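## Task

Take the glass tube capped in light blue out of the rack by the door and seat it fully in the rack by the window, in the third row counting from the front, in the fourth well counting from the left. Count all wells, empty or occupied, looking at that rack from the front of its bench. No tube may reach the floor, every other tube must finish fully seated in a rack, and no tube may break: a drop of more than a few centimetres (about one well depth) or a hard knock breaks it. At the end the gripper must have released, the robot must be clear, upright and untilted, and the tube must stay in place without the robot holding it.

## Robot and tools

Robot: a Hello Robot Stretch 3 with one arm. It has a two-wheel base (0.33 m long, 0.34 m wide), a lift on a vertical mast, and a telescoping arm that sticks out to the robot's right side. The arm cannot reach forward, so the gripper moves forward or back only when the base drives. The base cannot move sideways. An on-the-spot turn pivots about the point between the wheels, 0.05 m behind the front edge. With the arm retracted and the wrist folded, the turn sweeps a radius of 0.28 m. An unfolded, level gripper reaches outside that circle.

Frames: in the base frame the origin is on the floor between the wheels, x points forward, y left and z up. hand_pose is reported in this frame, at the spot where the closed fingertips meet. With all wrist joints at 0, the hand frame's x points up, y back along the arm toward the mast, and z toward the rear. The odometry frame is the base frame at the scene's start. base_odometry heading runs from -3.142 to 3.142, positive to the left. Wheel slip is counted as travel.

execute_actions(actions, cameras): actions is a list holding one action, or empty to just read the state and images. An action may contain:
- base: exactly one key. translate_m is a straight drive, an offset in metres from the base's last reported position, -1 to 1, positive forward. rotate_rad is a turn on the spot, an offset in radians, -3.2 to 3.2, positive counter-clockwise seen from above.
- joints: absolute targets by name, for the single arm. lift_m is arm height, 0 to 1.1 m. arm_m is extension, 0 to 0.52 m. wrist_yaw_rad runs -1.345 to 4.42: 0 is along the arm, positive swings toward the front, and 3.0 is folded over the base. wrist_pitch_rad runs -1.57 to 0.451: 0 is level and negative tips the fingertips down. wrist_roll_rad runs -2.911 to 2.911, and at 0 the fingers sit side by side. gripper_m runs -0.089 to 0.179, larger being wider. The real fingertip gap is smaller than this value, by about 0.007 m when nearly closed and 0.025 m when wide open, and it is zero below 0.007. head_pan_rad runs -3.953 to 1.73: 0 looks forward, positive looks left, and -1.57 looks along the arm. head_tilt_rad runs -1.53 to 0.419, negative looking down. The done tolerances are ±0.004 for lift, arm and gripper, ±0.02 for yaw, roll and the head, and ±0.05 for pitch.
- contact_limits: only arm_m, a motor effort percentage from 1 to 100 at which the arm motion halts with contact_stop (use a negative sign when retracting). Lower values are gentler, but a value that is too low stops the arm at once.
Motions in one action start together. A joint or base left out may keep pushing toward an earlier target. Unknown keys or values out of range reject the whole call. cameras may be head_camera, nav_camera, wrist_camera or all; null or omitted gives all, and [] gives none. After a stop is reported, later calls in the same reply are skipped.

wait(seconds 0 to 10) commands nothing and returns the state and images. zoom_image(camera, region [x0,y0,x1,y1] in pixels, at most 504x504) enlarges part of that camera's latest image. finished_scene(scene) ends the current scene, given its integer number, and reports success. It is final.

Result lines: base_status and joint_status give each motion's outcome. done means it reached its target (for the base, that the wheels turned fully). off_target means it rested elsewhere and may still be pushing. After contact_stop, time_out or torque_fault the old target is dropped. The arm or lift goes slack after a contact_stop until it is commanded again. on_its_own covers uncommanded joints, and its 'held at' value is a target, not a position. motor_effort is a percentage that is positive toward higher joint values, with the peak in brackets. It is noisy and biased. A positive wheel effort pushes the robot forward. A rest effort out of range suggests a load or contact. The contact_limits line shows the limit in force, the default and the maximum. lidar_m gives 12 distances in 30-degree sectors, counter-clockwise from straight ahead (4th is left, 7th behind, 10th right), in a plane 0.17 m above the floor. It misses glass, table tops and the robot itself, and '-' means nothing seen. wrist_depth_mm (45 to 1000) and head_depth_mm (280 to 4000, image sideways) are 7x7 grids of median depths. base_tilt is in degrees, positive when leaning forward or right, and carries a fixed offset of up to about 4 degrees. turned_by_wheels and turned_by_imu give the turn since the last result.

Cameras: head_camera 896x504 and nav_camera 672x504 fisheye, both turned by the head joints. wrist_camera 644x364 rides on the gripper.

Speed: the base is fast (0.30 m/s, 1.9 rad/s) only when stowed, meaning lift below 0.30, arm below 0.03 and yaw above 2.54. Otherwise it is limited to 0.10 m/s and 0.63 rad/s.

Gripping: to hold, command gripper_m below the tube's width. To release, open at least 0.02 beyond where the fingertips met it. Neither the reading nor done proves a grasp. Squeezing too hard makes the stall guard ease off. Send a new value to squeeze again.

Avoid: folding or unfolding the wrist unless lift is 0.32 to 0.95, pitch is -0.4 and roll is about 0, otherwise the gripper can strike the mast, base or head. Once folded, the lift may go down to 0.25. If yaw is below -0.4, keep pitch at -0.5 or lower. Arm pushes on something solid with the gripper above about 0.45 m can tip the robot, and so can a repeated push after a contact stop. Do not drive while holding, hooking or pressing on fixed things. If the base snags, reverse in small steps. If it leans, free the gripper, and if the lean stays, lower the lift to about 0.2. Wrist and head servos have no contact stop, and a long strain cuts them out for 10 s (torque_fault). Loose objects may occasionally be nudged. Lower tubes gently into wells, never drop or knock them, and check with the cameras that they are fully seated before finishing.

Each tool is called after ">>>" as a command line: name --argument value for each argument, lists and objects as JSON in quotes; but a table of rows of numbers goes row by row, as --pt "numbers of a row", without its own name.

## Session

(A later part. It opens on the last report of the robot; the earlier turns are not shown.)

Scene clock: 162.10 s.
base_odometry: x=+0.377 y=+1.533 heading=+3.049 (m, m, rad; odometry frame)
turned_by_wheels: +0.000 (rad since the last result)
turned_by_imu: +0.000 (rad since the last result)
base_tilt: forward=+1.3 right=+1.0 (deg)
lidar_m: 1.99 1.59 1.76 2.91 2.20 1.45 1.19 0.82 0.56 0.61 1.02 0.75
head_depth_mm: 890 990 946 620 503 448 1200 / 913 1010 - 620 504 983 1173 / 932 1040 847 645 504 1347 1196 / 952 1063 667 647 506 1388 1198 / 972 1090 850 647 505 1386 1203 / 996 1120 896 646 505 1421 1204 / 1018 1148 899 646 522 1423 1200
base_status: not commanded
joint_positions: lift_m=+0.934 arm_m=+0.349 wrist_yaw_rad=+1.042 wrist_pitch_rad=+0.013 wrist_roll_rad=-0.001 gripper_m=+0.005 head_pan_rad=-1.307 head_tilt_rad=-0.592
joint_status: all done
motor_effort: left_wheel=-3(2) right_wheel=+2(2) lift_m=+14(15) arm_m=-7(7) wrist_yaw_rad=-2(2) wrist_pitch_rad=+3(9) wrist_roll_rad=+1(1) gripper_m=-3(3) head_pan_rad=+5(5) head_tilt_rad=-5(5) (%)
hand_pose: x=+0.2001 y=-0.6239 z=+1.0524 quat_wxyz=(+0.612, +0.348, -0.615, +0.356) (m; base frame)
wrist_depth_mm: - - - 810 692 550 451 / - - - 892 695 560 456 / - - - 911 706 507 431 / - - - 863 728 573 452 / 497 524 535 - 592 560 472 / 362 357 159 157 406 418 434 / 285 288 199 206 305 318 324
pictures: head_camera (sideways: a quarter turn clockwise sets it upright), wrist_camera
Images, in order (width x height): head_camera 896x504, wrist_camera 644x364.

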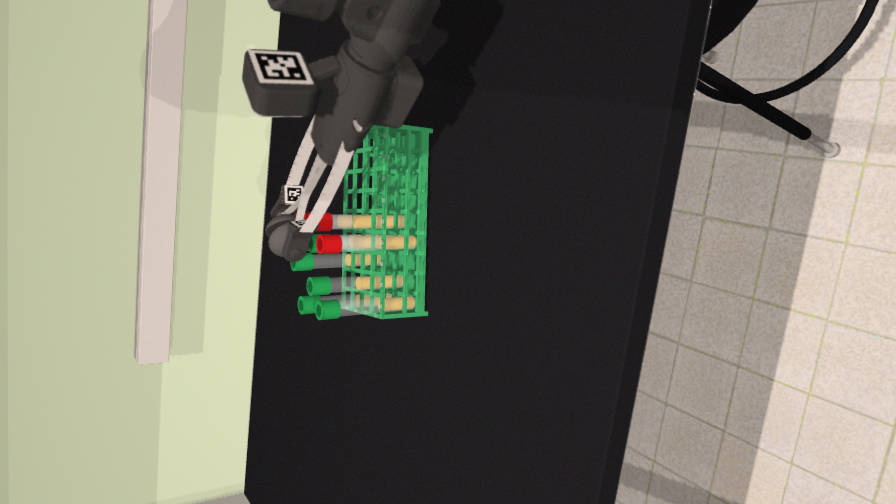

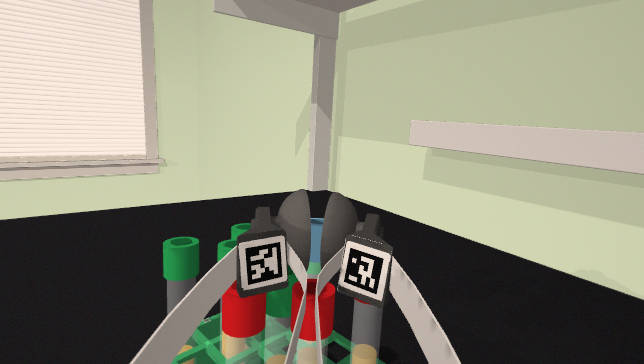

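>>> execute_actions --actions '[{"joints":{"lift_m":0.938}}]' --cameras '[]'

>>> execute_actions --actions '[{"joints":{"gripper_m":0.010}}]' --cameras '["head_camera","wrist_camera"]'

>>> zoom_image --camera "wrist_camera" --region '[200,170,440,364]'

Scene clock: 163.53 s.
base_odometry: x=+0.377 y=+1.533 heading=+3.049 (m, m, rad; odometry frame)
turned_by_wheels: +0.000 (rad since the last result)
turned_by_imu: +0.000 (rad since the last result)
base_tilt: forward=+1.2 right=+0.9 (deg)
lidar_m: 1.99 1.60 1.77 2.91 2.21 1.45 1.19 0.82 0.56 0.61 1.02 0.75
head_depth_mm: 892 982 946 619 504 448 1194 / 912 1010 - 621 504 984 1174 / 930 1040 847 645 505 1347 1200 / 952 1062 667 646 505 1388 1202 / 975 1091 851 647 504 1382 1201 / 999 1120 895 647 505 1424 1201 / 1020 1151 895 647 522 1420 1205
base_status: not commanded
joint_positions: lift_m=+0.938 arm_m=+0.349 wrist_yaw_rad=+1.042 wrist_pitch_rad=+0.004 wrist_roll_rad=-0.001 gripper_m=+0.005 head_pan_rad=-1.307 head_tilt_rad=-0.592
joint_status: all done
motor_effort: left_wheel=-2(2) right_wheel=+3(2) lift_m=+25(24) arm_m=-7(7) wrist_yaw_rad=-2(1) wrist_pitch_rad=+8(8) wrist_roll_rad=+1(1) gripper_m=-3(3) head_pan_rad=+5(4) head_tilt_rad=-5(5) (%)
hand_pose: x=+0.1999 y=-0.6238 z=+1.0533 quat_wxyz=(+0.613, +0.351, -0.613, +0.353) (m; base frame)
wrist_depth_mm: - - - 793 687 543 459 / - - - 917 718 553 457 / - - - 935 690 515 429 / - - - 898 722 567 459 / 497 516 531 - 581 562 477 / 362 355 159 157 408 411 434 / 282 285 198 208 304 317 323
pictures: none
No camera images: the call's "cameras" was empty. Leave "cameras" out to get every camera's image.

Scene clock: 164.03 s.
base_odometry: x=+0.377 y=+1.533 heading=+3.049 (m, m, rad; odometry frame)
turned_by_wheels: +0.000 (rad since the last result)
turned_by_imu: +0.000 (rad since the last result)
base_tilt: forward=+1.3 right=+0.9 (deg)
lidar_m: 1.99 1.60 1.78 2.91 2.21 1.45 1.19 0.82 0.56 0.61 1.02 0.75
head_depth_mm: 892 985 947 619 504 448 1199 / 912 1011 - 621 504 983 1172 / 931 1039 846 644 505 1347 1197 / 955 1066 666 644 506 1385 1202 / 972 1091 847 646 504 1384 1206 / 997 1118 898 647 506 1422 1201 / 1020 1146 901 646 522 1415 1201
base_status: not commanded
joint_positions: lift_m=+0.938 arm_m=+0.349 wrist_yaw_rad=+1.042 wrist_pitch_rad=+0.004 wrist_roll_rad=-0.001 gripper_m=+0.010 head_pan_rad=-1.307 head_tilt_rad=-0.592
joint_status: all done
motor_effort: left_wheel=-2(2) right_wheel=+2(3) lift_m=+25(25) arm_m=-7(7) wrist_yaw_rad=-2(1) wrist_pitch_rad=+8(8) wrist_roll_rad=+1(1) gripper_m=-1(34) head_pan_rad=+5(5) head_tilt_rad=-5(4) (%)
hand_pose: x=+0.1999 y=-0.6238 z=+1.0532 quat_wxyz=(+0.613, +0.351, -0.613, +0.353) (m; base frame)
wrist_depth_mm: - - - 805 687 548 454 / - - - 898 680 562 453 / - - - 915 678 508 424 / - - - 899 728 570 452 / 499 511 521 - 581 559 474 / 358 358 159 158 404 415 425 / 280 287 198 200 305 314 323
pictures: head_camera (sideways: a quarter turn clockwise sets it upright), wrist_camera
Images, in order (width x height): head_camera 896x504, wrist_camera 644x364.

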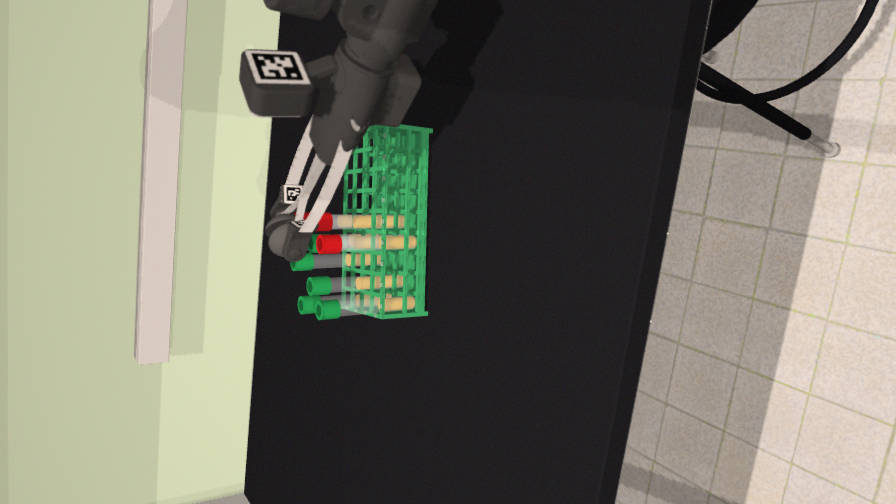

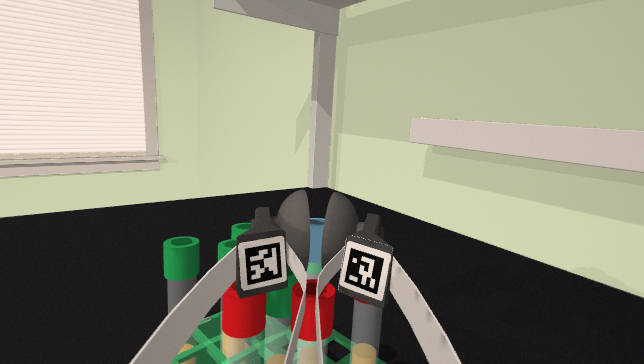

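Region (200, 170, 440, 364) of wrist_camera's 644x364 image, scaled by 2.100; it fills the top 407 rows of this view, and the rest is white.

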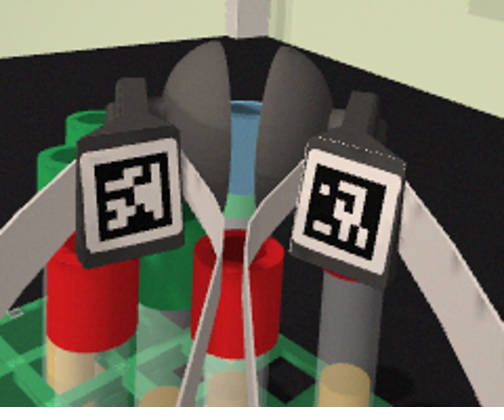

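>>> execute_actions --actions '[{"joints":{"gripper_m":0.015}}]' --cameras '["wrist_camera"]'

>>> zoom_image --camera "wrist_camera" --region '[200,170,440,364]'

Scene clock: 164.90 s.
base_odometry: x=+0.377 y=+1.533 heading=+3.049 (m, m, rad; odometry frame)
turned_by_wheels: +0.000 (rad since the last result)
turned_by_imu: +0.000 (rad since the last result)
base_tilt: forward=+1.3 right=+1.0 (deg)
lidar_m: 1.99 1.59 1.77 2.91 2.21 1.45 1.19 0.82 0.56 0.61 1.02 0.75
head_depth_mm: 893 987 946 619 504 448 1196 / 911 1007 - 620 504 980 1173 / 934 1034 847 644 504 1353 1198 / 953 1064 668 646 505 1389 1205 / 974 1091 848 646 505 1384 1205 / 994 1116 896 646 505 1422 1201 / 1020 1149 898 648 522 1420 1208
base_status: not commanded
joint_positions: lift_m=+0.938 arm_m=+0.349 wrist_yaw_rad=+1.042 wrist_pitch_rad=+0.004 wrist_roll_rad=-0.001 gripper_m=+0.015 head_pan_rad=-1.307 head_tilt_rad=-0.592
joint_status: all done
motor_effort: left_wheel=-3(2) right_wheel=+2(3) lift_m=+25(25) arm_m=-7(7) wrist_yaw_rad=-2(1) wrist_pitch_rad=+8(8) wrist_roll_rad=+1(1) gripper_m=+0(35) head_pan_rad=+5(5) head_tilt_rad=-5(5) (%)
hand_pose: x=+0.1999 y=-0.6238 z=+1.0532 quat_wxyz=(+0.613, +0.351, -0.613, +0.353) (m; base frame)
wrist_depth_mm: - - - 809 694 548 458 / - - - 897 702 557 460 / - - - 893 688 504 429 / - - - 874 710 563 456 / 498 508 529 558 591 548 470 / 356 359 159 157 407 419 430 / 281 287 202 216 304 315 321
pictures: wrist_camera
Images, in order (width x height): wrist_camera 644x364.

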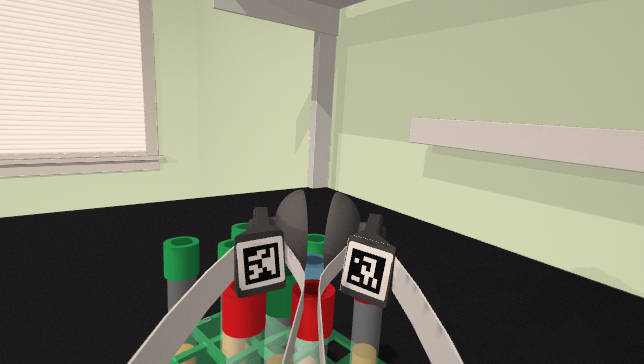

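Region (200, 170, 440, 364) of wrist_camera's 644x364 image, scaled by 2.100; it fills the top 407 rows of this view, and the rest is white.

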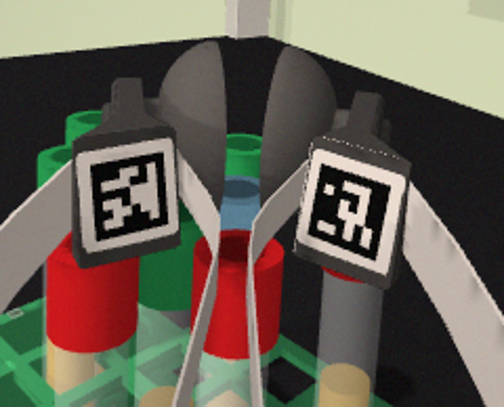

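It slid down. Raise without opening wider, then check.

>>> execute_actions --actions '[{"joints":{"lift_m":1.0}}]' --cameras '[]'

>>> execute_actions --actions '[{"joints":{"lift_m":1.05,"arm_m":0.1}}]' --cameras '["head_camera"]'

>>> zoom_image --camera "head_camera" --region '[240,170,440,370]'

Scene clock: 166.97 s.
base_odometry: x=+0.377 y=+1.533 heading=+3.049 (m, m, rad; odometry frame)
turned_by_wheels: +0.000 (rad since the last result)
turned_by_imu: +0.000 (rad since the last result)
base_tilt: forward=+1.2 right=+0.9 (deg)
lidar_m: 1.99 1.60 1.77 2.91 2.21 1.45 1.19 0.82 0.56 0.61 1.02 0.74
head_depth_mm: 893 985 804 644 504 448 1199 / 912 970 805 645 504 986 1174 / 933 991 896 645 505 1348 1200 / 952 1051 684 645 505 1381 1200 / 973 1091 850 646 505 1388 1198 / 993 1122 897 647 505 1425 1198 / 1020 1145 898 647 522 1421 1201
base_status: not commanded
joint_positions: lift_m=+1.000 arm_m=+0.349 wrist_yaw_rad=+1.042 wrist_pitch_rad=+0.003 wrist_roll_rad=-0.001 gripper_m=+0.015 head_pan_rad=-1.307 head_tilt_rad=-0.592
joint_status: all done
motor_effort: left_wheel=-3(2) right_wheel=+2(3) lift_m=+25(26) arm_m=-7(7) wrist_yaw_rad=-2(1) wrist_pitch_rad=+8(8) wrist_roll_rad=+1(1) gripper_m=+0(0) head_pan_rad=+5(5) head_tilt_rad=-4(5) (%)
hand_pose: x=+0.1999 y=-0.6238 z=+1.1152 quat_wxyz=(+0.613, +0.351, -0.613, +0.353) (m; base frame)
wrist_depth_mm: - - 690 733 645 548 457 / - - - 904 697 560 463 / - - - 921 727 566 467 / - - - 872 729 510 430 / - - 722 723 698 572 459 / 468 483 472 483 535 524 477 / 369 377 359 388 403 418 416
pictures: none
No camera images: the call's "cameras" was empty. Leave "cameras" out to get every camera's image.

Scene clock: 170.03 s.
base_odometry: x=+0.377 y=+1.533 heading=+3.049 (m, m, rad; odometry frame)
turned_by_wheels: +0.000 (rad since the last result)
turned_by_imu: +0.000 (rad since the last result)
base_tilt: forward=+1.2 right=+0.9 (deg)
lidar_m: 2.00 1.59 1.77 2.90 2.21 1.45 1.19 0.82 0.56 0.61 1.02 0.75
head_depth_mm: 892 983 948 - 504 448 1198 / 909 - - - 504 983 1172 / 929 996 - 598 505 1350 1207 / 952 1064 - 645 505 1385 1202 / 972 1080 807 645 504 1385 1200 / 995 1109 852 647 506 1415 1201 / 1024 1146 899 646 522 1424 1205
base_status: not commanded
joint_positions: lift_m=+1.050 arm_m=+0.100 wrist_yaw_rad=+1.041 wrist_pitch_rad=+0.003 wrist_roll_rad=-0.001 gripper_m=+0.015 head_pan_rad=-1.307 head_tilt_rad=-0.592
joint_status: all done
motor_effort: left_wheel=-3(2) right_wheel=+2(2) lift_m=+25(28) arm_m=-7(10) wrist_yaw_rad=-1(1) wrist_pitch_rad=+8(8) wrist_roll_rad=+1(1) gripper_m=+0(0) head_pan_rad=+4(5) head_tilt_rad=-5(5) (%)
hand_pose: x=+0.1998 y=-0.3749 z=+1.1652 quat_wxyz=(+0.614, +0.351, -0.613, +0.353) (m; base frame)
wrist_depth_mm: - - - - 700 515 441 / - - - - 900 774 656 / - - - - 964 800 653 / - - - - 983 766 633 / - - - 867 925 796 671 / - 605 572 567 637 658 647 / - 495 455 469 462 343 503
pictures: head_camera (sideways: a quarter turn clockwise sets it upright)
Images, in order (width x height): head_camera 896x504.

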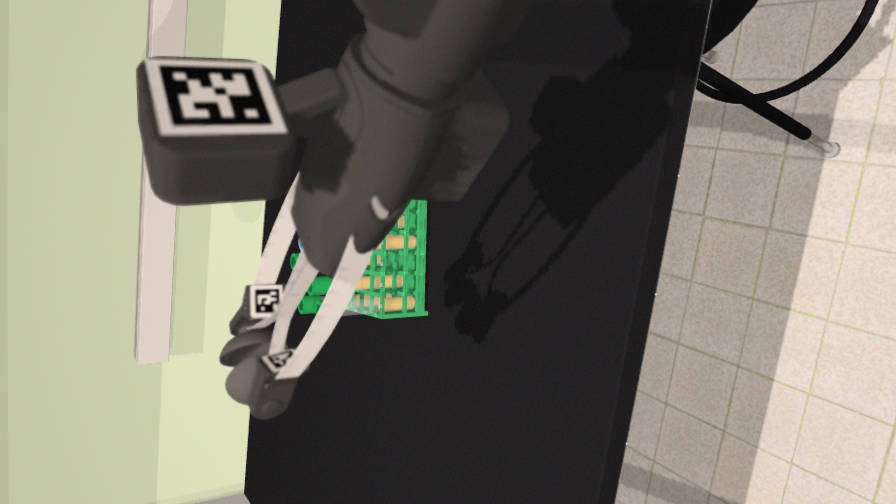

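Region (240, 170, 440, 370) of head_camera's 896x504 image, scaled by 2.520, with more detail than that image has.

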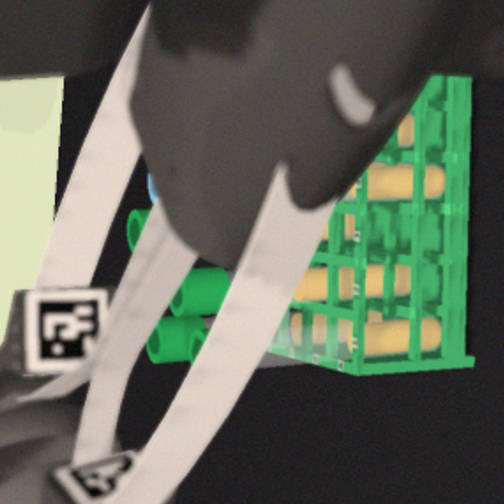

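>>> execute_actions --actions '[{"joints":{"arm_m":0.0,"wrist_yaw_rad":1.9}}]' --cameras '["head_camera"]'

>>> zoom_image --camera "head_camera" --region '[240,170,440,370]'

Scene clock: 172.60 s.
base_odometry: x=+0.377 y=+1.533 heading=+3.049 (m, m, rad; odometry frame)
turned_by_wheels: +0.000 (rad since the last result)
turned_by_imu: +0.000 (rad since the last result)
base_tilt: forward=+1.2 right=+0.9 (deg)
lidar_m: 1.99 1.60 1.77 2.91 2.20 1.45 1.19 0.82 0.56 0.61 1.02 0.75
head_depth_mm: 893 993 894 - - - 1149 / 914 1015 892 646 521 - 1177 / 931 1038 892 647 520 - - / 953 1066 697 656 - - - / 972 1092 1005 - - - - / 996 1121 1009 - - - - / 1017 1152 954 - - - -
base_status: not commanded
joint_positions: lift_m=+1.050 arm_m=+0.002 wrist_yaw_rad=+1.898 wrist_pitch_rad=+0.003 wrist_roll_rad=-0.001 gripper_m=+0.015 head_pan_rad=-1.307 head_tilt_rad=-0.592
joint_status: all done
joint sent to its limit — the command would take arm_m past its lower limit, so that joint was sent only as far as its limit.
motor_effort: left_wheel=-2(2) right_wheel=+2(2) lift_m=+25(25) arm_m=-7(6) wrist_yaw_rad=+2(3) wrist_pitch_rad=+8(8) wrist_roll_rad=+1(1) gripper_m=+1(0) head_pan_rad=+5(5) head_tilt_rad=-4(4) (%)
hand_pose: x=+0.2214 y=-0.0649 z=+1.1652 quat_wxyz=(+0.411, +0.574, -0.412, +0.576) (m; base frame)
wrist_depth_mm: - - - - - - - / - - - - - - - / - - - - - - - / - - - - - - - / - - - - - - - / - - - - - - - / - - - - - - 510
pictures: head_camera (sideways: a quarter turn clockwise sets it upright)
Images, in order (width x height): head_camera 896x504.

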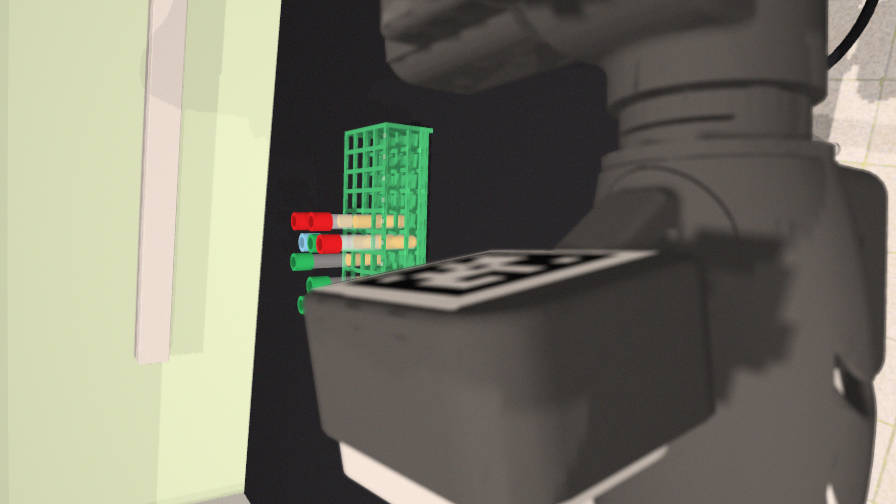

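Region (240, 170, 440, 370) of head_camera's 896x504 image, scaled by 2.520, with more detail than that image has.

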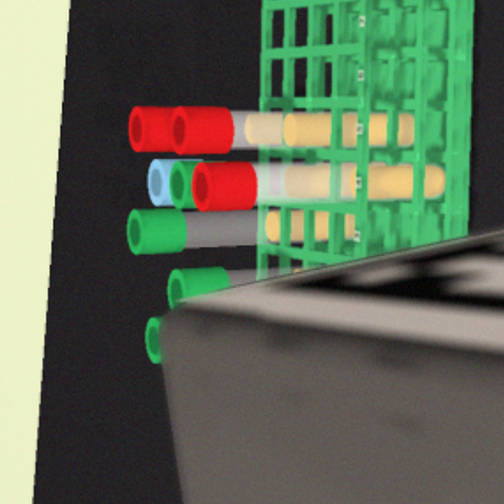

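Blue cap sits at the expected seated position, level with its neighbours.

>>> finished_scene --scene 2

The scene is finished: the task was done.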